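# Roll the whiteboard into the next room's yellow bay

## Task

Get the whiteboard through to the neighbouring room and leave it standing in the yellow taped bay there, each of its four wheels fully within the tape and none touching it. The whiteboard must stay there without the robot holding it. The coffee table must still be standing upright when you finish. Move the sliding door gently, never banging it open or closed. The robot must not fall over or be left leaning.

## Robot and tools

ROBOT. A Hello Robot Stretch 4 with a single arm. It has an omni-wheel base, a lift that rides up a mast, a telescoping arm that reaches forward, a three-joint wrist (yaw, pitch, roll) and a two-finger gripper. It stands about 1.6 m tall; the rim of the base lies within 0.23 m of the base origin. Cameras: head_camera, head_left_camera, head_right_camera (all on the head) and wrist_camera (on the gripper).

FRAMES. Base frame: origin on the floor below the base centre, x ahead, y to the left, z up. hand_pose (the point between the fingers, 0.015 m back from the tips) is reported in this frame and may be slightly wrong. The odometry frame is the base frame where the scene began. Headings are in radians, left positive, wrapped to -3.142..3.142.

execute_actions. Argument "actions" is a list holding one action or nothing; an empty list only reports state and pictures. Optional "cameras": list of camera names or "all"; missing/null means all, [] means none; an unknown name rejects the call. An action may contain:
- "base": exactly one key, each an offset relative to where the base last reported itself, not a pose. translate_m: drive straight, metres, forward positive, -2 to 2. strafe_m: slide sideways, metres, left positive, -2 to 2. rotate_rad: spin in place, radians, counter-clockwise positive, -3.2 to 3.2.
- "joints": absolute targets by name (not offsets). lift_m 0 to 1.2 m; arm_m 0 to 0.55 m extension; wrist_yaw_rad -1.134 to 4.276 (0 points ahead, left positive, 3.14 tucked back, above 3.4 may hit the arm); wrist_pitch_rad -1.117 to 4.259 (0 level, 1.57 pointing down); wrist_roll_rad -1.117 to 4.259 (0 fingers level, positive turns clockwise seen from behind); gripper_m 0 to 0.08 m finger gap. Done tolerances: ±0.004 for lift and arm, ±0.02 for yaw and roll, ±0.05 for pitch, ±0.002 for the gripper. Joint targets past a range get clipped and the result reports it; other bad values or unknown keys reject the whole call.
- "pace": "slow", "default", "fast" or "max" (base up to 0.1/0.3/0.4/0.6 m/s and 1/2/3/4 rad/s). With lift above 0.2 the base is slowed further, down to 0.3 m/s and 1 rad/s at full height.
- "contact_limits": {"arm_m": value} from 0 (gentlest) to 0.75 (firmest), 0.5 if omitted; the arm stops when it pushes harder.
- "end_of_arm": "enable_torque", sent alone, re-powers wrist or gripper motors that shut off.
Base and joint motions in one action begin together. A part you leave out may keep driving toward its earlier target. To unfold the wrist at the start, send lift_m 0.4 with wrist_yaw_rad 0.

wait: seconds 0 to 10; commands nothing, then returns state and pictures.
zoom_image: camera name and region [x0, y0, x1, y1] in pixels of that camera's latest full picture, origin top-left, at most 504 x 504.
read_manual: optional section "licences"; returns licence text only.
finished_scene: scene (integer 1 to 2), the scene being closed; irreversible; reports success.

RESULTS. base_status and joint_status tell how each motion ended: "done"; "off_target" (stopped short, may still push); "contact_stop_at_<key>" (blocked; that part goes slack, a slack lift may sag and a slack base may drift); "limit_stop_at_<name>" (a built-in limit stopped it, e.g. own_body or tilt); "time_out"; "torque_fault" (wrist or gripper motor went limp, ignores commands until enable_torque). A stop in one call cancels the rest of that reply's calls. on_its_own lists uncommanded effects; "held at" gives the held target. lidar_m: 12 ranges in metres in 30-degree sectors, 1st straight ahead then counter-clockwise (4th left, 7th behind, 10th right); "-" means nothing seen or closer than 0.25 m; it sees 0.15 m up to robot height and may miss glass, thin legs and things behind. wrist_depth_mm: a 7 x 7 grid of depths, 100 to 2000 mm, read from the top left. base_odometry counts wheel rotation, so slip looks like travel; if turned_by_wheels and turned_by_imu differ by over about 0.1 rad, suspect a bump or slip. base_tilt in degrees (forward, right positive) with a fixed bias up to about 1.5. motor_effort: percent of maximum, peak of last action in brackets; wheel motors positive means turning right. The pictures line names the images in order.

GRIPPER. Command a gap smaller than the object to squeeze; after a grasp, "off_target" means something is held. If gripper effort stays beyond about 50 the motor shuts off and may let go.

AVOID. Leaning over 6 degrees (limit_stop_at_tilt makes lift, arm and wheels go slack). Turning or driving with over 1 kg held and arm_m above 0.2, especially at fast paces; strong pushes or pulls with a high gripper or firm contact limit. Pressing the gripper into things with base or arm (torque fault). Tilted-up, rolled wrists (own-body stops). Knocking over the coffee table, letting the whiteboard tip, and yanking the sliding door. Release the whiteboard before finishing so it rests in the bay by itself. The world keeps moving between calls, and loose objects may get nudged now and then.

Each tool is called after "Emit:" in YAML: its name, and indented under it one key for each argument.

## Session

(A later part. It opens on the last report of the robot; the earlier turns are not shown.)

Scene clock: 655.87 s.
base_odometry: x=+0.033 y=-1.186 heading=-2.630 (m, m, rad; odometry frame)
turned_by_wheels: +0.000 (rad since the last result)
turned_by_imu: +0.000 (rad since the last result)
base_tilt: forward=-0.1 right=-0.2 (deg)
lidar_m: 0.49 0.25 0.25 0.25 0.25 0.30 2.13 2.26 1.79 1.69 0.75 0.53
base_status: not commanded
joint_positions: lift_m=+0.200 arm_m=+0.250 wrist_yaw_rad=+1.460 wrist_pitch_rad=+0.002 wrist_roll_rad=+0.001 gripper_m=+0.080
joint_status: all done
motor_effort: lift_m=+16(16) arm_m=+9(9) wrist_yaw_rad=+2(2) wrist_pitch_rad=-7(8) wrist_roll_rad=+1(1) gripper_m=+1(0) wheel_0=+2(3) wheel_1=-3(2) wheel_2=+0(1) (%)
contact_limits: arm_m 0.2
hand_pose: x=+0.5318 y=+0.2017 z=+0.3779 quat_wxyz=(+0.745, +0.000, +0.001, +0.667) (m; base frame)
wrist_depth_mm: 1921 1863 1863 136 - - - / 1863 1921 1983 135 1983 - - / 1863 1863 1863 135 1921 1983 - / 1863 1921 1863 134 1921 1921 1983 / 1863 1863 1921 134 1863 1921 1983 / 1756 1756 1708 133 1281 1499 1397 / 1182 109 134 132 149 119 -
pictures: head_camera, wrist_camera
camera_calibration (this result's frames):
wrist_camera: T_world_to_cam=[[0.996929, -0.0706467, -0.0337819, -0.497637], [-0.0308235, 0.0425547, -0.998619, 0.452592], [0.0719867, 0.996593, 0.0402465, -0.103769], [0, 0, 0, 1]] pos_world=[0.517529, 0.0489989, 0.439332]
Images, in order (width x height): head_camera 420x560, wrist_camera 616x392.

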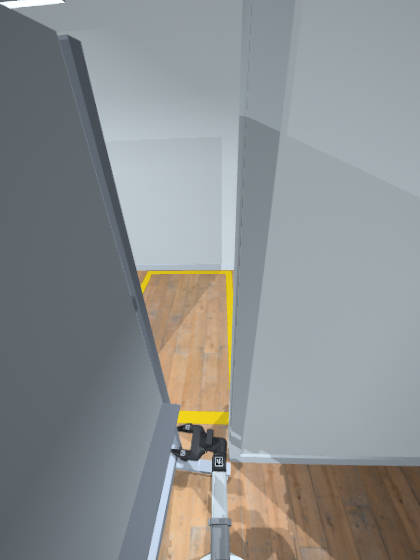

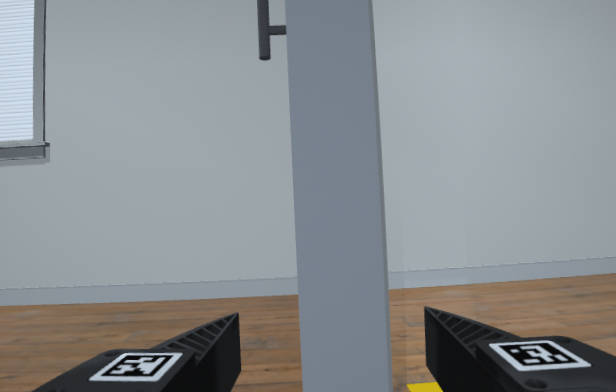

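Emit:
execute_actions:
  actions:
    - {"joints": {"gripper_m": 0.018}}
  cameras: ["wrist_camera"]

Scene clock: 678.97 s.
base_odometry: x=+0.033 y=-1.186 heading=-2.631 (m, m, rad; odometry frame)
turned_by_wheels: +0.000 (rad since the last result)
turned_by_imu: -0.001 (rad since the last result)
base_tilt: forward=-0.2 right=-0.2 (deg)
lidar_m: 0.47 0.25 0.25 0.25 0.25 0.29 2.13 2.24 1.76 1.71 0.76 0.54
base_status: not commanded
joint_positions: lift_m=+0.200 arm_m=+0.251 wrist_yaw_rad=+1.453 wrist_pitch_rad=+0.003 wrist_roll_rad=+0.001 gripper_m=+0.028
joint_status: gripper_m off_target (ended at +0.028, target +0.018)
on_its_own: gripper_m is held at +0.024, not at your +0.018, by its contact guard: the fingers met something; wrist_yaw_rad is at rest, and its effort (+20) is outside its rest range (-13 to +13)
motor_effort: lift_m=+16(16) arm_m=+5(9) wrist_yaw_rad=+20(27) wrist_pitch_rad=-8(8) wrist_roll_rad=+1(2) gripper_m=-37(37) wheel_0=-1(2) wheel_1=-3(3) wheel_2=+1(1) (%)
hand_pose: x=+0.5338 y=+0.2010 z=+0.3778 quat_wxyz=(+0.747, +0.000, +0.001, +0.664) (m; base frame)
wrist_depth_mm: 1921 1921 1921 136 - - - / 1863 1921 1863 135 1921 - - / 1921 1863 1921 134 1983 - - / 1863 1863 1863 134 1921 1921 - / 1863 1808 1921 133 1921 1921 - / 1756 1708 1708 133 809 1464 1397 / 1138 1160 109 132 125 1025 976
pictures: wrist_camera
camera_calibration (this result's frames):
wrist_camera: T_world_to_cam=[[0.996455, -0.0770866, -0.0336921, -0.498117], [-0.0305128, 0.0420549, -0.998649, 0.452482], [0.0783994, 0.996137, 0.0395537, -0.106259], [0, 0, 0, 1]] pos_world=[0.518488, 0.0484215, 0.439291]
Images, in order (width x height): wrist_camera 616x392.

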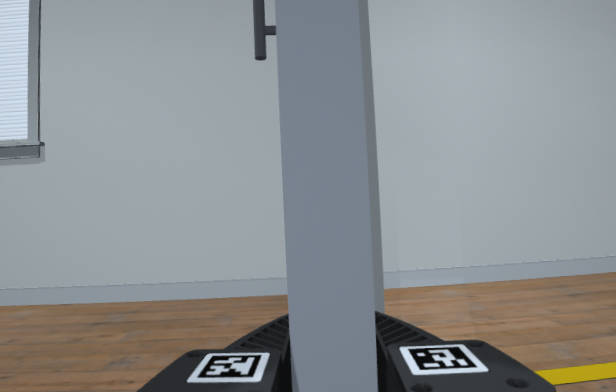

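Emit:
execute_actions:
  actions:
    - {"base": {"strafe_m": 0.11}, "joints": {"arm_m": 0.272, "wrist_yaw_rad": 1.505}, "pace": "slow"}

Scene clock: 693.13 s.
base_odometry: x=+0.087 y=-1.282 heading=-2.631 (m, m, rad; odometry frame)
turned_by_wheels: +0.000 (rad since the last result)
turned_by_imu: -0.001 (rad since the last result)
base_tilt: forward=-0.2 right=-0.3 (deg)
lidar_m: 0.50 0.25 0.25 - 0.25 0.25 0.59 2.23 1.89 1.79 0.76 0.54
base_status: done
joint_positions: lift_m=+0.200 arm_m=+0.271 wrist_yaw_rad=+1.507 wrist_pitch_rad=+0.002 wrist_roll_rad=+0.001 gripper_m=+0.029
joint_status: all done
on_its_own: gripper_m is held at +0.024, not at your +0.018, by its contact guard: the fingers met something
motor_effort: lift_m=+16(16) arm_m=+8(14) wrist_yaw_rad=-4(60) wrist_pitch_rad=-7(8) wrist_roll_rad=+3(4) gripper_m=-39(40) wheel_0=-5(14) wheel_1=+2(9) wheel_2=-1(1) (%)
hand_pose: x=+0.5423 y=+0.2067 z=+0.3779 quat_wxyz=(+0.729, -0.001, +0.001, +0.684) (m; base frame)
wrist_depth_mm: 1863 1863 1808 135 699 1756 1863 / 1808 1808 1808 135 699 1808 1808 / 1808 1808 1808 134 691 1756 1756 / 1863 1863 1808 133 691 1808 1808 / 1756 1808 1808 133 683 1756 1756 / 1756 1756 1661 132 691 1464 1397 / 1118 1160 108 131 124 1025 976
pictures: head_camera, head_left_camera, head_right_camera, wrist_camera
camera_calibration (this result's frames):
wrist_camera: T_world_to_cam=[[0.999179, -0.023552, -0.0329539, -0.519033], [-0.0319766, 0.0407305, -0.998658, 0.453663], [0.0248627, 0.998893, 0.039944, -0.0842951], [0, 0, 0, 1]] pos_world=[0.535209, 0.0534995, 0.439318]
Images, in order (width x height): head_camera 420x560, head_left_camera 420x672, head_right_camera 420x672, wrist_camera 616x392.

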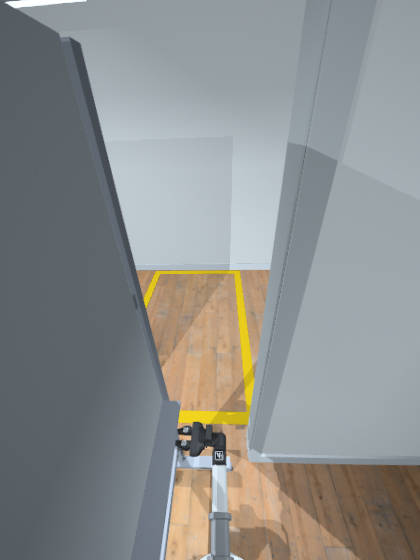

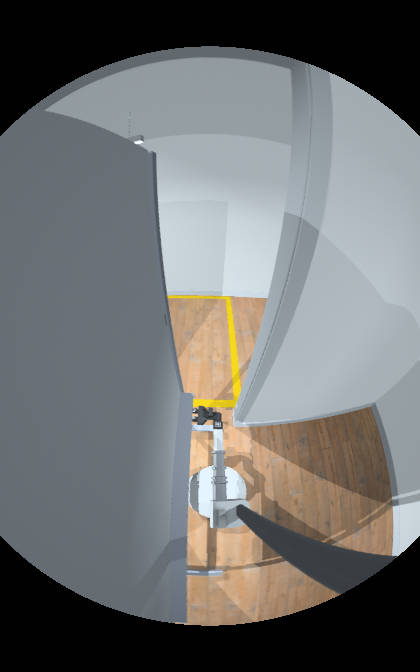

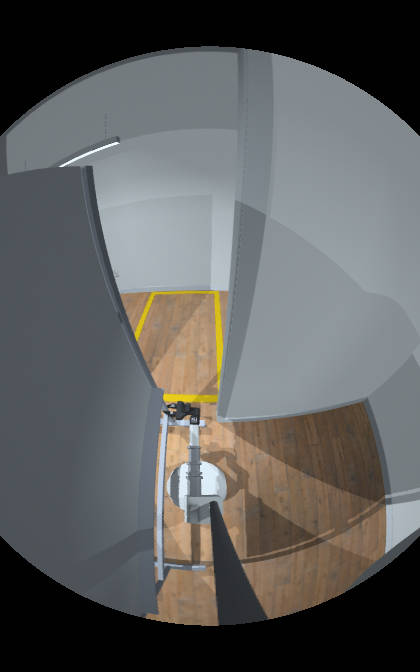

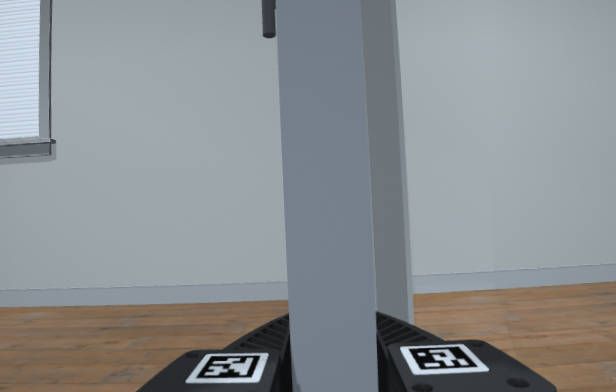

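Emit:
execute_actions:
  actions:
    - {"base": {"strafe_m": 0.09}, "joints": {"arm_m": 0.283, "wrist_yaw_rad": 1.54}}

Scene clock: 727.93 s.
base_odometry: x=+0.131 y=-1.361 heading=-2.631 (m, m, rad; odometry frame)
turned_by_wheels: +0.000 (rad since the last result)
turned_by_imu: -0.001 (rad since the last result)
base_tilt: forward=-0.2 right=-0.3 (deg)
lidar_m: 0.50 0.25 0.25 - - 0.25 0.34 2.24 1.98 1.90 0.73 0.59
base_status: done
joint_positions: lift_m=+0.200 arm_m=+0.282 wrist_yaw_rad=+1.546 wrist_pitch_rad=+0.002 wrist_roll_rad=+0.001 gripper_m=+0.029
joint_status: all done
on_its_own: gripper_m is held at +0.024, not at your +0.018, by its contact guard: the fingers met something; wrist_yaw_rad is at rest, and its effort (-17) is outside its rest range (-13 to +13)
motor_effort: lift_m=+16(16) arm_m=+8(15) wrist_yaw_rad=-17(24) wrist_pitch_rad=-7(9) wrist_roll_rad=+3(4) gripper_m=-42(41) wheel_0=+0(18) wheel_1=+2(12) wheel_2=-2(6) (%)
hand_pose: x=+0.5451 y=+0.2105 z=+0.3779 quat_wxyz=(+0.716, -0.001, +0.001, +0.698) (m; base frame)
wrist_depth_mm: 1808 1808 1808 134 597 1661 1708 / 1808 1808 1708 133 597 1661 1661 / 1756 1756 1708 132 597 1708 1661 / 1808 1756 1756 132 591 1708 1661 / 1808 1708 1708 131 585 1661 1661 / 1756 1708 1708 131 585 1430 1397 / 1138 1138 109 130 123 1008 976
pictures: head_camera, head_left_camera, head_right_camera, wrist_camera
camera_calibration (this result's frames):
wrist_camera: T_world_to_cam=[[0.999329, 0.0157848, -0.0330371, -0.530036], [-0.0336367, 0.0393603, -0.998659, 0.454773], [-0.0144632, 0.9991, 0.0398648, -0.0667432], [0, 0, 0, 1]] pos_world=[0.544012, 0.0571497, 0.439313]
Images, in order (width x height): head_camera 420x560, head_left_camera 420x672, head_right_camera 420x672, wrist_camera 616x392.

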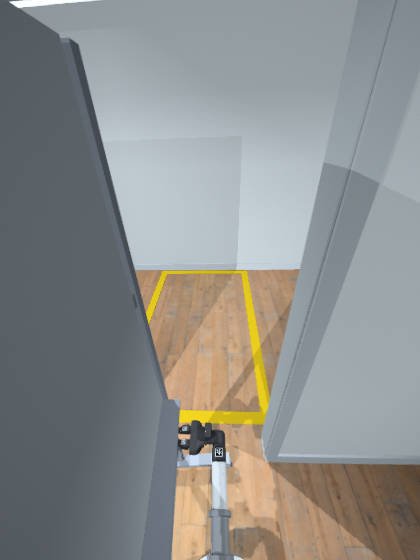

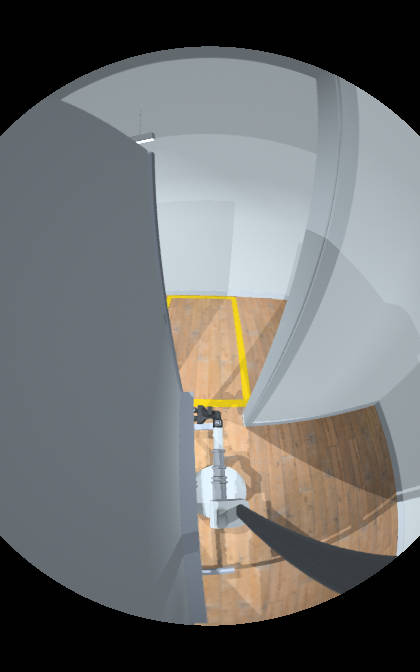

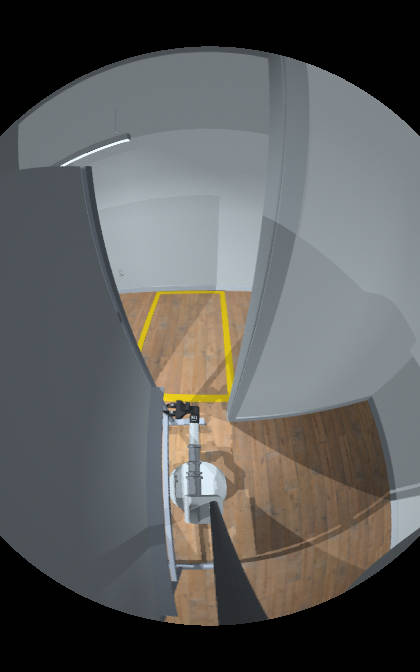

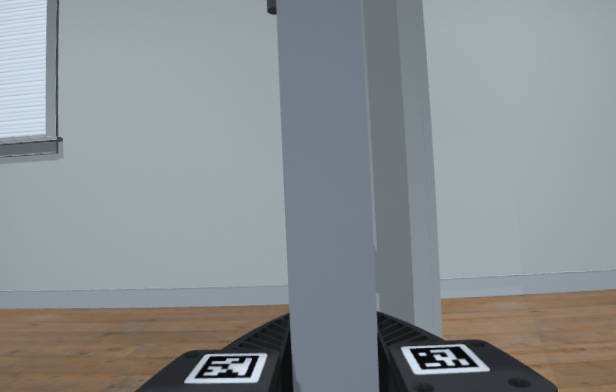

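Emit:
zoom_image:
  camera: "head_camera"
  region: [150, 380, 330, 560]

Emit:
zoom_image:
  camera: "head_left_camera"
  region: [150, 440, 310, 620]

Region (150, 380, 330, 560) of head_camera's 420x560 image, scaled by 2.800, with more detail than that image has.

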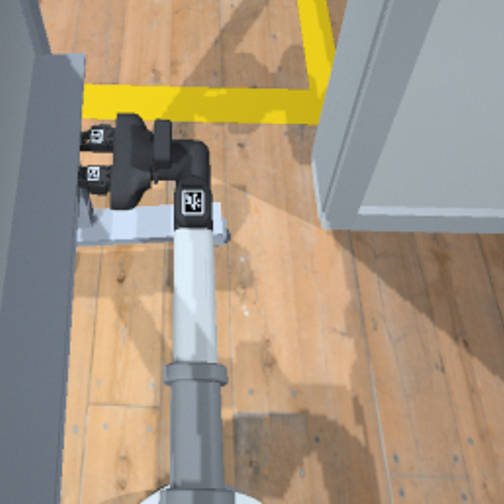

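Region (150, 440, 310, 620) of head_left_camera's 420x672 image, scaled by 2.800, with more detail than that image has.

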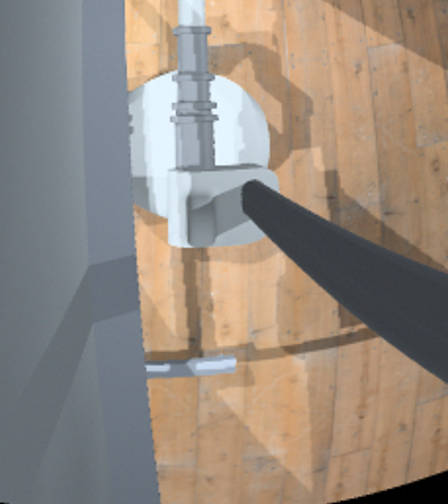

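Emit:
execute_actions:
  actions:
    - {"base": {"translate_m": 0.12}, "joints": {"wrist_yaw_rad": 1.575}, "pace": "slow"}

Scene clock: 756.03 s.
base_odometry: x=+0.026 y=-1.419 heading=-2.630 (m, m, rad; odometry frame)
turned_by_wheels: +0.001 (rad since the last result)
turned_by_imu: +0.000 (rad since the last result)
base_tilt: forward=-0.2 right=-0.3 (deg)
lidar_m: 0.52 0.25 0.25 - - 0.25 0.38 2.36 1.98 1.59 0.62 0.49
base_status: done
joint_positions: lift_m=+0.200 arm_m=+0.282 wrist_yaw_rad=+1.585 wrist_pitch_rad=+0.003 wrist_roll_rad=+0.001 gripper_m=+0.029
joint_status: all done
on_its_own: gripper_m is held at +0.024, not at your +0.018, by its contact guard: the fingers met something; wrist_yaw_rad is at rest, and its effort (-28) is outside its rest range (-13 to +13)
motor_effort: lift_m=+16(16) arm_m=+6(8) wrist_yaw_rad=-28(40) wrist_pitch_rad=-8(8) wrist_roll_rad=+3(3) gripper_m=-38(42) wheel_0=+6(8) wheel_1=+5(10) wheel_2=-3(14) (%)
hand_pose: x=+0.5372 y=+0.2139 z=+0.3778 quat_wxyz=(+0.702, -0.001, +0.001, +0.712) (m; base frame)
wrist_depth_mm: 1863 1863 1756 134 1661 1661 1618 / 1863 1808 1756 133 1708 1618 1618 / 1863 1756 1808 132 1661 1661 1618 / 1808 1808 1708 132 1708 1661 1618 / 1863 1756 1708 131 1618 1661 1576 / 1808 1708 1661 131 1366 1464 1430 / 1118 1160 108 130 125 1008 991
pictures: head_camera, head_left_camera, head_right_camera, wrist_camera
camera_calibration (this result's frames):
wrist_camera: T_world_to_cam=[[0.997968, 0.0544461, -0.0330936, -0.529727], [-0.0351852, 0.0379167, -0.998661, 0.455491], [-0.0531184, 0.997797, 0.0397553, -0.0491929], [0, 0, 0, 1]] pos_world=[0.542064, 0.0606554, 0.439306]
Images, in order (width x height): head_camera 420x560, head_left_camera 420x672, head_right_camera 420x672, wrist_camera 616x392.

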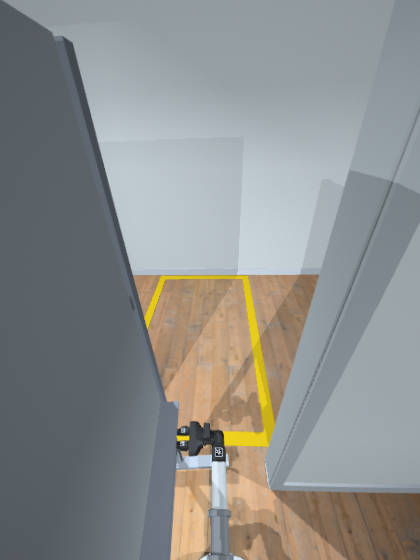

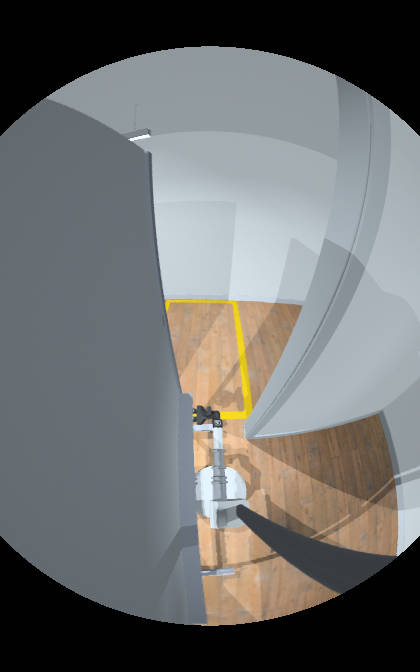

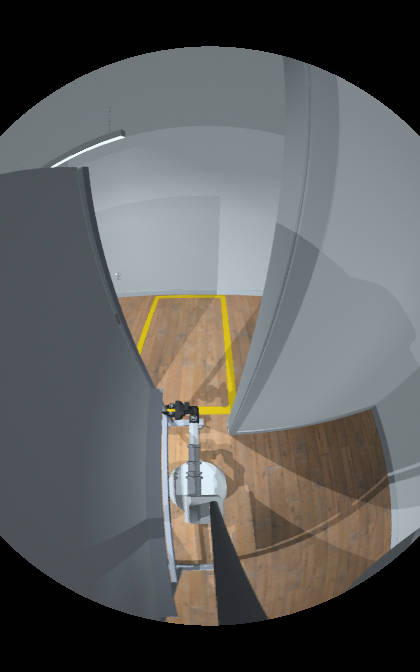

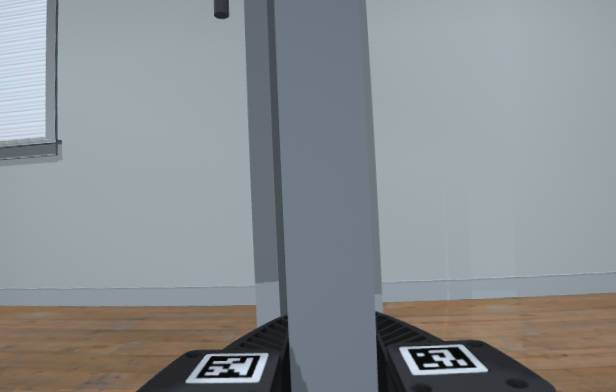

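Emit:
zoom_image:
  camera: "head_camera"
  region: [150, 380, 330, 560]

Emit:
zoom_image:
  camera: "head_left_camera"
  region: [150, 440, 310, 620]

Region (150, 380, 330, 560) of head_camera's 420x560 image, scaled by 2.800, with more detail than that image has.

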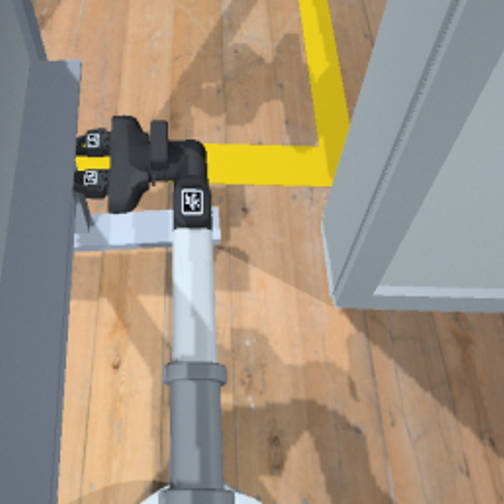

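Region (150, 440, 310, 620) of head_left_camera's 420x672 image, scaled by 2.800, with more detail than that image has.

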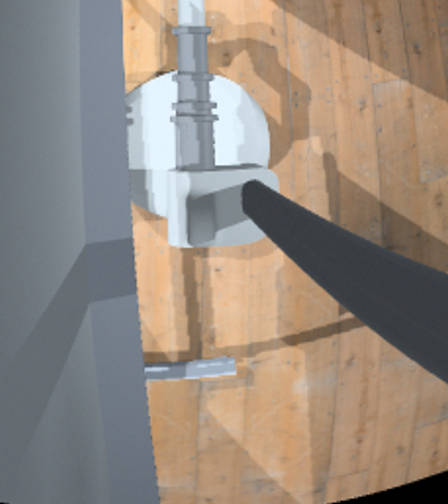

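Emit:
execute_actions:
  actions:
    - {"base": {"translate_m": 0.36}, "joints": {"wrist_yaw_rad": 1.59}}

Scene clock: 771.37 s.
base_odometry: x=-0.288 y=-1.595 heading=-2.630 (m, m, rad; odometry frame)
turned_by_wheels: +0.000 (rad since the last result)
turned_by_imu: +0.000 (rad since the last result)
base_tilt: forward=-0.2 right=-0.2 (deg)
lidar_m: 0.51 0.25 0.25 - 0.25 0.25 0.42 2.71 2.00 0.26 0.25 2.13
base_status: done
joint_positions: lift_m=+0.200 arm_m=+0.282 wrist_yaw_rad=+1.591 wrist_pitch_rad=+0.003 wrist_roll_rad=+0.000 gripper_m=+0.028
joint_status: all done
on_its_own: gripper_m is held at +0.024, not at your +0.018, by its contact guard: the fingers met something
motor_effort: lift_m=+16(16) arm_m=+6(6) wrist_yaw_rad=-3(46) wrist_pitch_rad=-8(9) wrist_roll_rad=+5(4) gripper_m=-37(38) wheel_0=+1(10) wheel_1=+3(7) wheel_2=-2(12) (%)
hand_pose: x=+0.5359 y=+0.2144 z=+0.3778 quat_wxyz=(+0.700, -0.001, +0.001, +0.714) (m; base frame)
wrist_depth_mm: 615 627 1025 133 1708 1618 1576 / 615 621 1008 133 1661 1618 1576 / 609 615 991 132 1708 1576 1618 / 603 621 976 131 1708 1618 1661 / 621 615 946 131 1618 1661 1537 / 615 615 931 131 1397 1499 1430 / 615 609 109 130 125 1042 991
pictures: head_camera, head_left_camera, head_right_camera, wrist_camera
camera_calibration (this result's frames):
wrist_camera: T_world_to_cam=[[0.997613, 0.0607793, -0.0327836, -0.529684], [-0.0351102, 0.0376149, -0.998675, 0.455435], [-0.0594656, 0.997442, 0.039659, -0.0462811], [0, 0, 0, 1]] pos_world=[0.541658, 0.0612254, 0.439302]
Images, in order (width x height): head_camera 420x560, head_left_camera 420x672, head_right_camera 420x672, wrist_camera 616x392.

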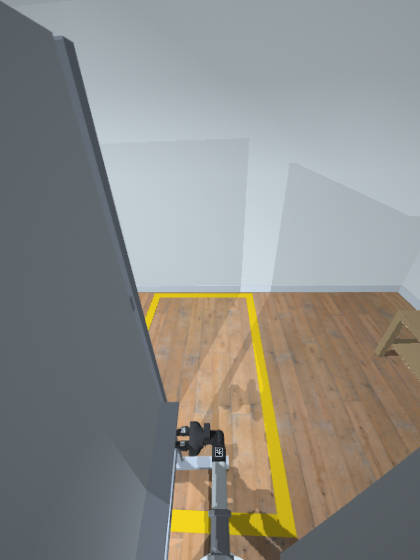

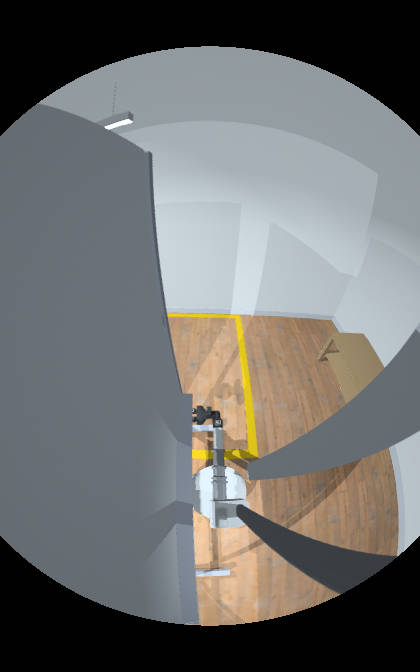

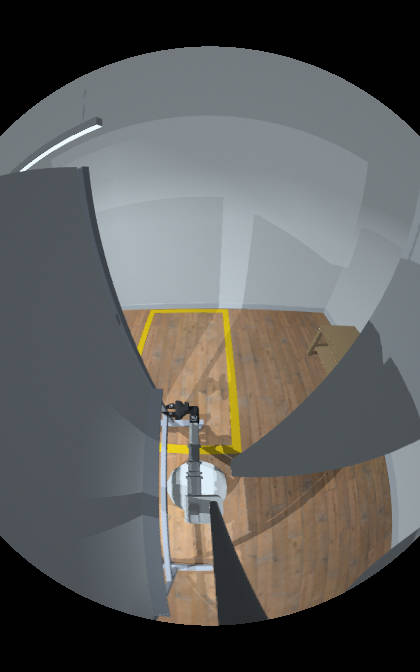

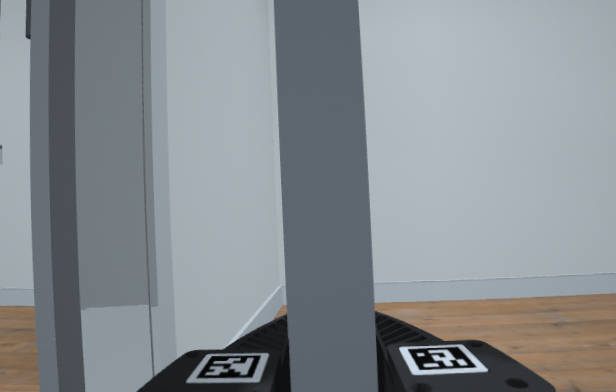

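Emit:
zoom_image:
  camera: "head_left_camera"
  region: [150, 440, 310, 620]

Emit:
zoom_image:
  camera: "head_right_camera"
  region: [130, 430, 290, 610]

Region (150, 440, 310, 620) of head_left_camera's 420x672 image, scaled by 2.800, with more detail than that image has.

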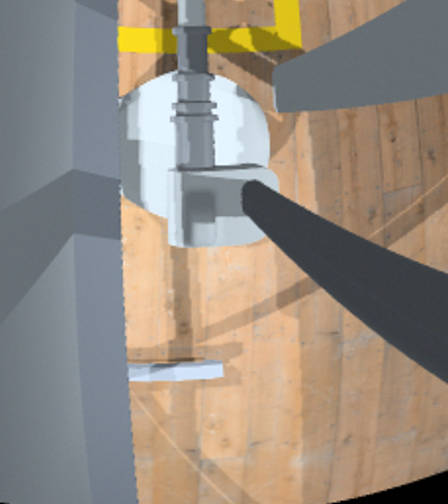

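Region (130, 430, 290, 610) of head_right_camera's 420x672 image, scaled by 2.800, with more detail than that image has.

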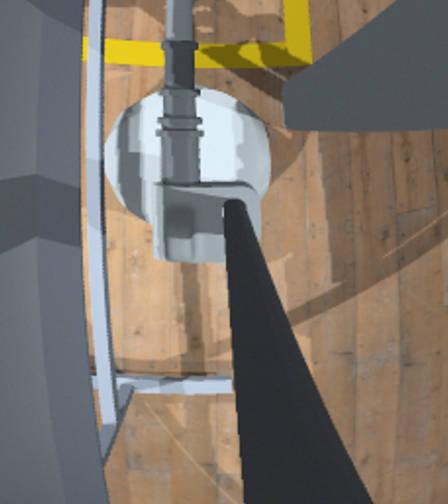

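Emit:
execute_actions:
  actions:
    - {"base": {"translate_m": 0.6}}

Emit:
zoom_image:
  camera: "head_left_camera"
  region: [150, 440, 310, 620]

Emit:
zoom_image:
  camera: "head_right_camera"
  region: [130, 430, 290, 610]

Scene clock: 786.63 s.
base_odometry: x=-0.811 y=-1.889 heading=-2.630 (m, m, rad; odometry frame)
turned_by_wheels: +0.000 (rad since the last result)
turned_by_imu: +0.000 (rad since the last result)
base_tilt: forward=-0.2 right=-0.2 (deg)
lidar_m: 0.47 0.25 0.25 - 0.25 0.25 0.60 0.43 0.54 1.23 1.31 1.51
base_status: done
joint_positions: lift_m=+0.200 arm_m=+0.282 wrist_yaw_rad=+1.590 wrist_pitch_rad=+0.002 wrist_roll_rad=+0.001 gripper_m=+0.029
joint_status: not commanded
on_its_own: gripper_m is held at +0.024, not at your +0.018, by its contact guard: the fingers met something
motor_effort: lift_m=+16(16) arm_m=+6(6) wrist_yaw_rad=+1(31) wrist_pitch_rad=-6(7) wrist_roll_rad=+4(3) gripper_m=-41(41) wheel_0=+1(12) wheel_1=+2(14) wheel_2=-2(14) (%)
hand_pose: x=+0.5361 y=+0.2143 z=+0.3779 quat_wxyz=(+0.700, -0.001, +0.001, +0.714) (m; base frame)
wrist_depth_mm: 1160 1661 1756 133 1661 1618 1576 / 1205 1618 1756 132 1618 1661 1576 / 1182 1618 1756 132 1708 1661 1576 / 1160 1618 1756 131 1661 1576 1618 / 1118 1618 1708 131 1618 1618 1576 / 1118 1430 1708 130 1336 1464 1430 / 1042 1160 109 129 123 1008 991
pictures: head_camera, head_left_camera, head_right_camera, wrist_camera
camera_calibration (this result's frames):
wrist_camera: T_world_to_cam=[[0.997685, 0.0594598, -0.0329992, -0.529635], [-0.035286, 0.0378285, -0.998661, 0.455528], [-0.0581319, 0.997514, 0.039839, -0.0469539], [0, 0, 0, 1]] pos_world=[0.541754, 0.0610973, 0.439311]
Images, in order (width x height): head_camera 420x560, head_left_camera 420x672, head_right_camera 420x672, wrist_camera 616x392.

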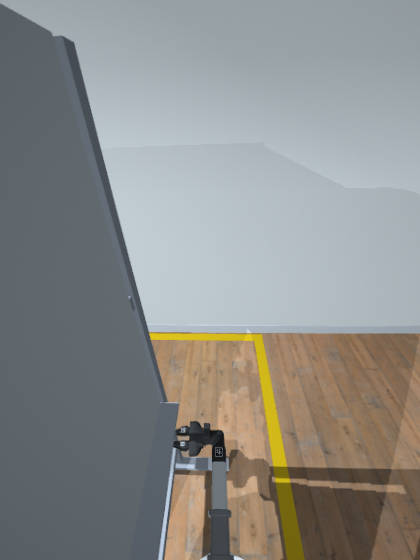

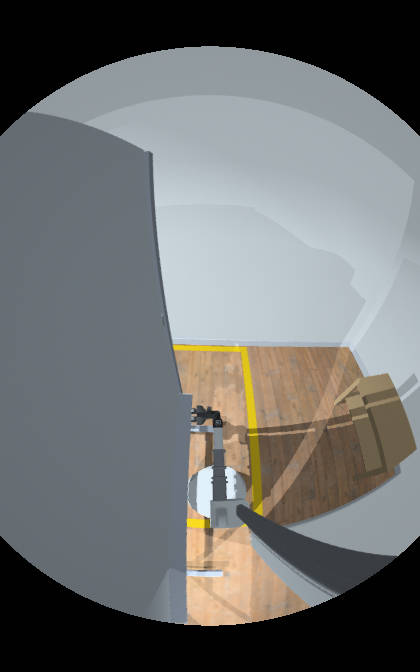

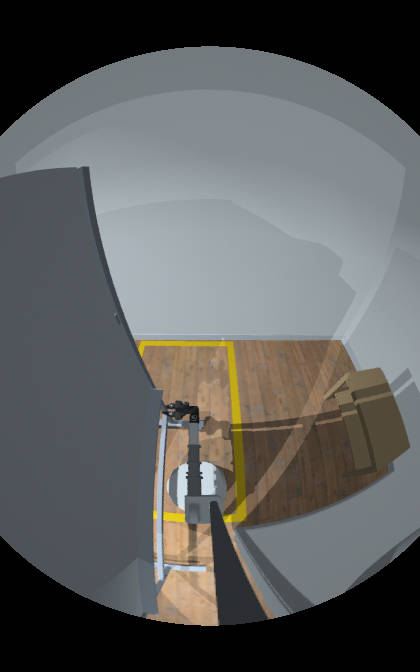

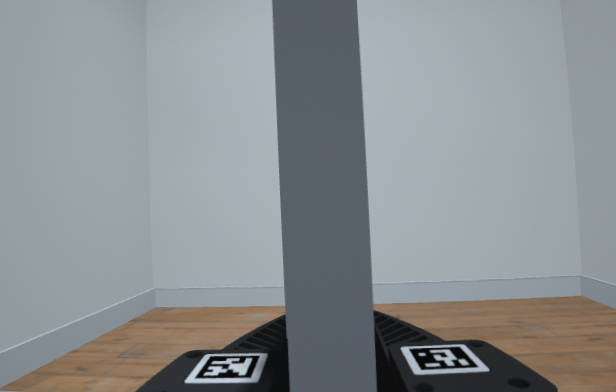

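Region (150, 440, 310, 620) of head_left_camera's 420x672 image, scaled by 2.800, with more detail than that image has.

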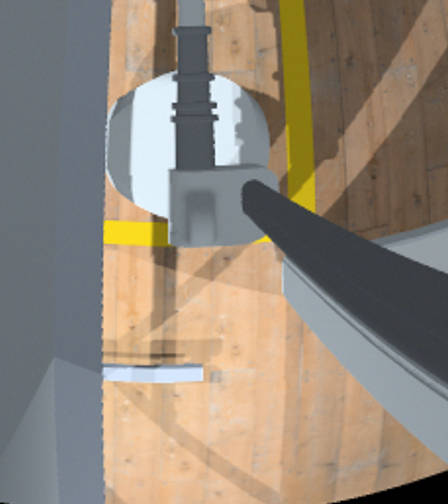

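Region (130, 430, 290, 610) of head_right_camera's 420x672 image, scaled by 2.800, with more detail than that image has.

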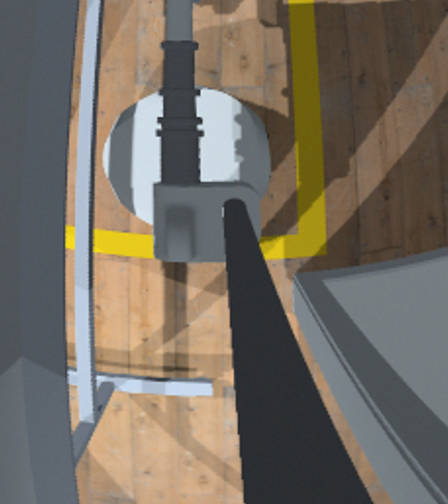

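Emit:
execute_actions:
  actions:
    - {"base": {"translate_m": 0.67}, "joints": {"wrist_yaw_rad": 1.572}}

Emit:
zoom_image:
  camera: "head_right_camera"
  region: [120, 480, 280, 630]

Emit:
zoom_image:
  camera: "head_camera"
  region: [140, 380, 320, 560]

Scene clock: 802.67 s.
base_odometry: x=-1.395 y=-2.217 heading=-2.630 (m, m, rad; odometry frame)
turned_by_wheels: +0.000 (rad since the last result)
turned_by_imu: +0.000 (rad since the last result)
base_tilt: forward=-0.3 right=-0.3 (deg)
lidar_m: 0.48 0.25 0.25 - 0.25 0.26 1.08 1.07 1.29 1.26 1.17 0.85
base_status: done
joint_positions: lift_m=+0.200 arm_m=+0.282 wrist_yaw_rad=+1.572 wrist_pitch_rad=+0.002 wrist_roll_rad=+0.001 gripper_m=+0.029
joint_status: all done
on_its_own: gripper_m is held at +0.024, not at your +0.018, by its contact guard: the fingers met something
motor_effort: lift_m=+16(16) arm_m=+6(6) wrist_yaw_rad=+1(33) wrist_pitch_rad=-7(7) wrist_roll_rad=+3(3) gripper_m=-43(43) wheel_0=+3(10) wheel_1=+3(11) wheel_2=-3(13) (%)
hand_pose: x=+0.5400 y=+0.2128 z=+0.3779 quat_wxyz=(+0.707, -0.001, +0.001, +0.708) (m; base frame)
wrist_depth_mm: 1756 1756 1708 133 1661 798 525 / 1808 1756 1756 132 1618 820 530 / 1808 1756 1708 132 1661 831 539 / 1756 1708 1708 131 1618 842 549 / 1756 1756 1756 131 1661 854 559 / 1708 1661 1661 130 1308 866 559 / 1118 1182 109 129 124 683 559
pictures: head_camera, head_left_camera, head_right_camera, wrist_camera
camera_calibration (this result's frames):
wrist_camera: T_world_to_cam=[[0.99859, 0.0415054, -0.0330983, -0.530008], [-0.0347024, 0.0385404, -0.998654, 0.45527], [-0.040174, 0.998395, 0.0399264, -0.0551193], [0, 0, 0, 1]] pos_world=[0.542845, 0.0594827, 0.439316]
Images, in order (width x height): head_camera 420x560, head_left_camera 420x672, head_right_camera 420x672, wrist_camera 616x392.

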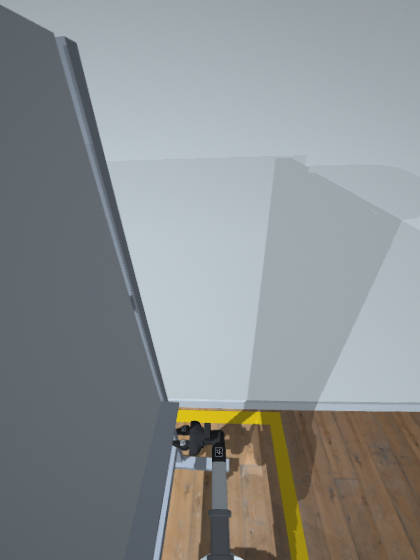

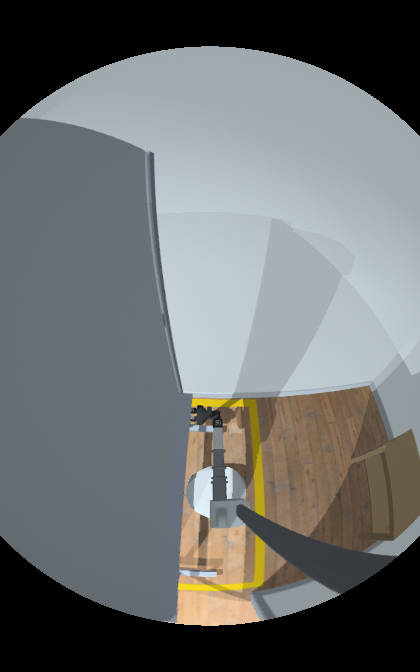

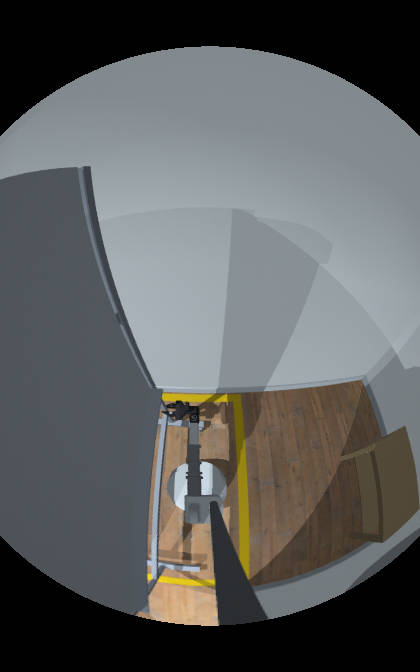

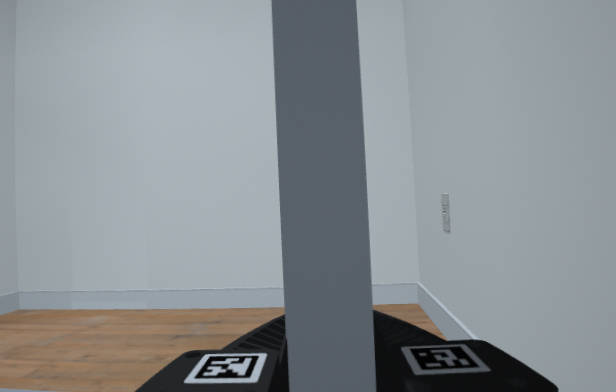

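Region (120, 480, 280, 630) of head_right_camera's 420x672 image, scaled by 3.150, with more detail than that image has; it fills the top 472 rows of this view, and the rest is white.

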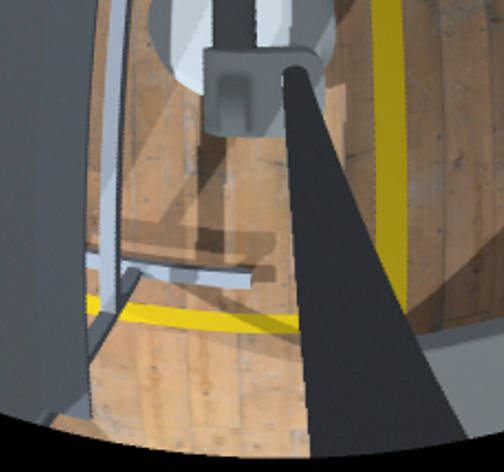

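Region (140, 380, 320, 560) of head_camera's 420x560 image, scaled by 2.800, with more detail than that image has.

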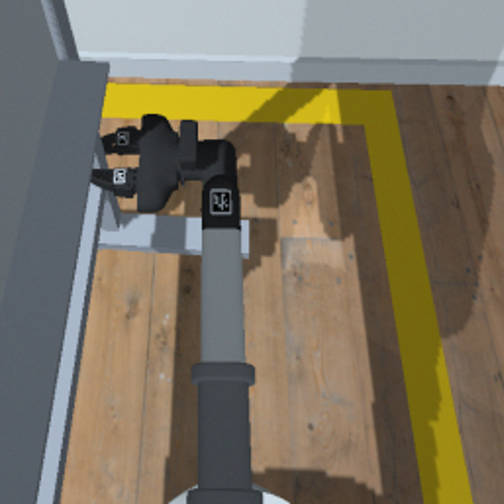

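Emit:
execute_actions:
  actions:
    - {"joints": {"gripper_m": 0.055}}
  cameras: []

Emit:
execute_actions:
  actions:
    - {"base": {"strafe_m": -0.4}, "pace": "max"}

Emit:
zoom_image:
  camera: "head_right_camera"
  region: [40, 370, 240, 620]

Scene clock: 818.03 s.
base_odometry: x=-1.395 y=-2.217 heading=-2.630 (m, m, rad; odometry frame)
turned_by_wheels: +0.000 (rad since the last result)
turned_by_imu: +0.000 (rad since the last result)
base_tilt: forward=-0.1 right=-0.2 (deg)
lidar_m: 0.48 0.25 0.25 - 0.25 0.26 1.08 1.09 1.30 1.24 1.17 0.86
base_status: not commanded
joint_positions: lift_m=+0.200 arm_m=+0.282 wrist_yaw_rad=+1.572 wrist_pitch_rad=+0.002 wrist_roll_rad=+0.001 gripper_m=+0.055
joint_status: all done
motor_effort: lift_m=+16(16) arm_m=+6(6) wrist_yaw_rad=+0(1) wrist_pitch_rad=-8(8) wrist_roll_rad=+2(3) gripper_m=+2(43) wheel_0=+3(3) wheel_1=+3(3) wheel_2=-3(3) (%)
hand_pose: x=+0.5400 y=+0.2128 z=+0.3779 quat_wxyz=(+0.707, +0.000, +0.001, +0.708) (m; base frame)
wrist_depth_mm: 1808 1756 1808 133 1661 798 525 / 1808 1756 1708 132 1708 798 530 / 1808 1756 1756 132 1618 842 549 / 1756 1808 1708 132 1618 854 549 / 1756 1756 1661 131 1618 866 559 / 1756 1708 1661 130 162 866 559 / 1118 1118 118 130 128 - 530
pictures: none
No camera images: the call's "cameras" was empty. Leave "cameras" out to get every camera's image.

Scene clock: 820.07 s.
base_odometry: x=-1.591 y=-1.868 heading=-2.630 (m, m, rad; odometry frame)
turned_by_wheels: +0.000 (rad since the last result)
turned_by_imu: +0.000 (rad since the last result)
base_tilt: forward=-0.3 right=-0.3 (deg)
lidar_m: 0.78 0.64 0.57 0.54 0.58 0.85 1.04 1.10 0.90 0.84 1.16 0.84
base_status: done
joint_positions: lift_m=+0.200 arm_m=+0.282 wrist_yaw_rad=+1.572 wrist_pitch_rad=+0.002 wrist_roll_rad=+0.001 gripper_m=+0.055
joint_status: not commanded
motor_effort: lift_m=+16(16) arm_m=+6(6) wrist_yaw_rad=+1(1) wrist_pitch_rad=-7(7) wrist_roll_rad=+1(2) gripper_m=+1(1) wheel_0=-2(16) wheel_1=+1(15) wheel_2=+0(3) (%)
hand_pose: x=+0.5400 y=+0.2128 z=+0.3779 quat_wxyz=(+0.707, +0.000, +0.001, +0.708) (m; base frame)
wrist_depth_mm: 1863 - - - 1808 768 508 / - - - - 1921 778 517 / - - - - - 798 525 / - - - - - 831 530 / - - - - - 842 539 / 1397 1397 544 1308 1430 854 544 / 1138 1138 118 976 878 - 517
pictures: head_camera, head_left_camera, head_right_camera, wrist_camera
camera_calibration (this result's frames):
wrist_camera: T_world_to_cam=[[0.998577, 0.041448, -0.0335554, -0.529828], [-0.0351571, 0.0385388, -0.998638, 0.45551], [-0.0400984, 0.998397, 0.0399411, -0.0551608], [0, 0, 0, 1]] pos_world=[0.542876, 0.0594779, 0.439315]
Images, in order (width x height): head_camera 420x560, head_left_camera 420x672, head_right_camera 420x672, wrist_camera 616x392.

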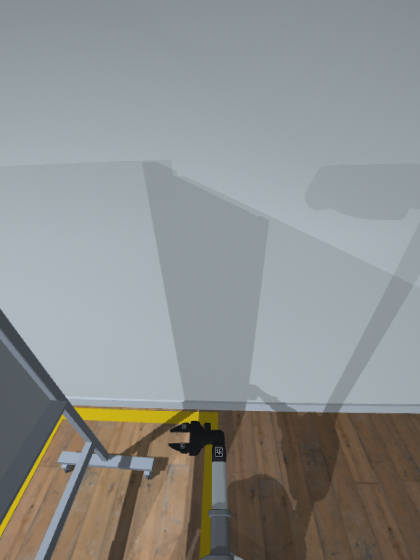

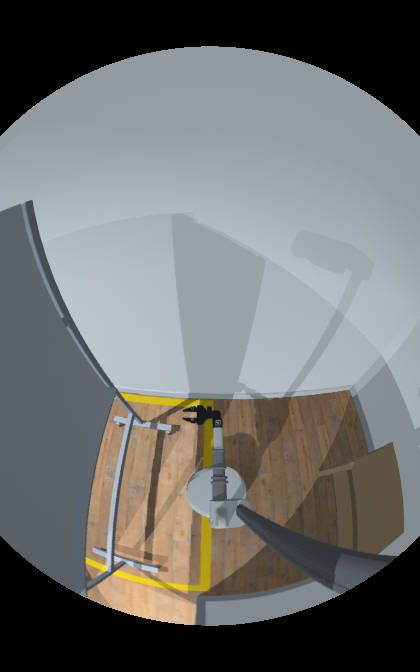

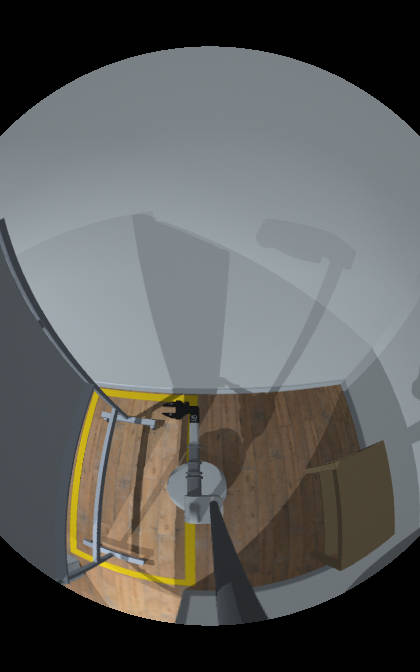

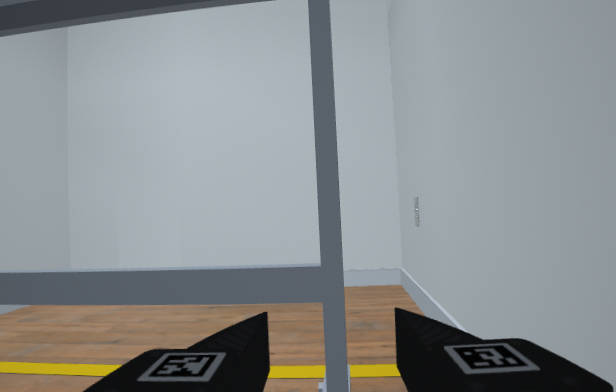

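Region (40, 370, 240, 620) of head_right_camera's 420x672 image, scaled by 2.016, with more detail than that image has; it fills the left 403 columns of this view, and the rest is white.

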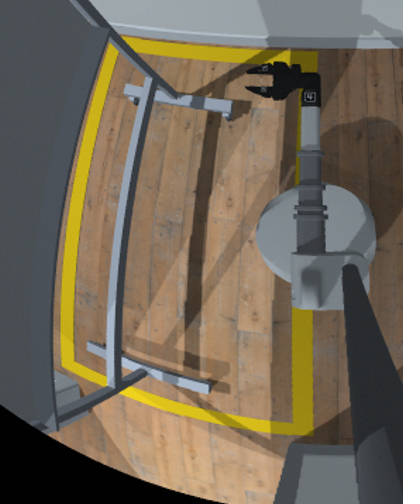

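All four wheels are inside the tape, the coffee table is upright, and the robot is clear of the board.

Emit:
finished_scene:
  scene: 1

The scene is finished: the task was done.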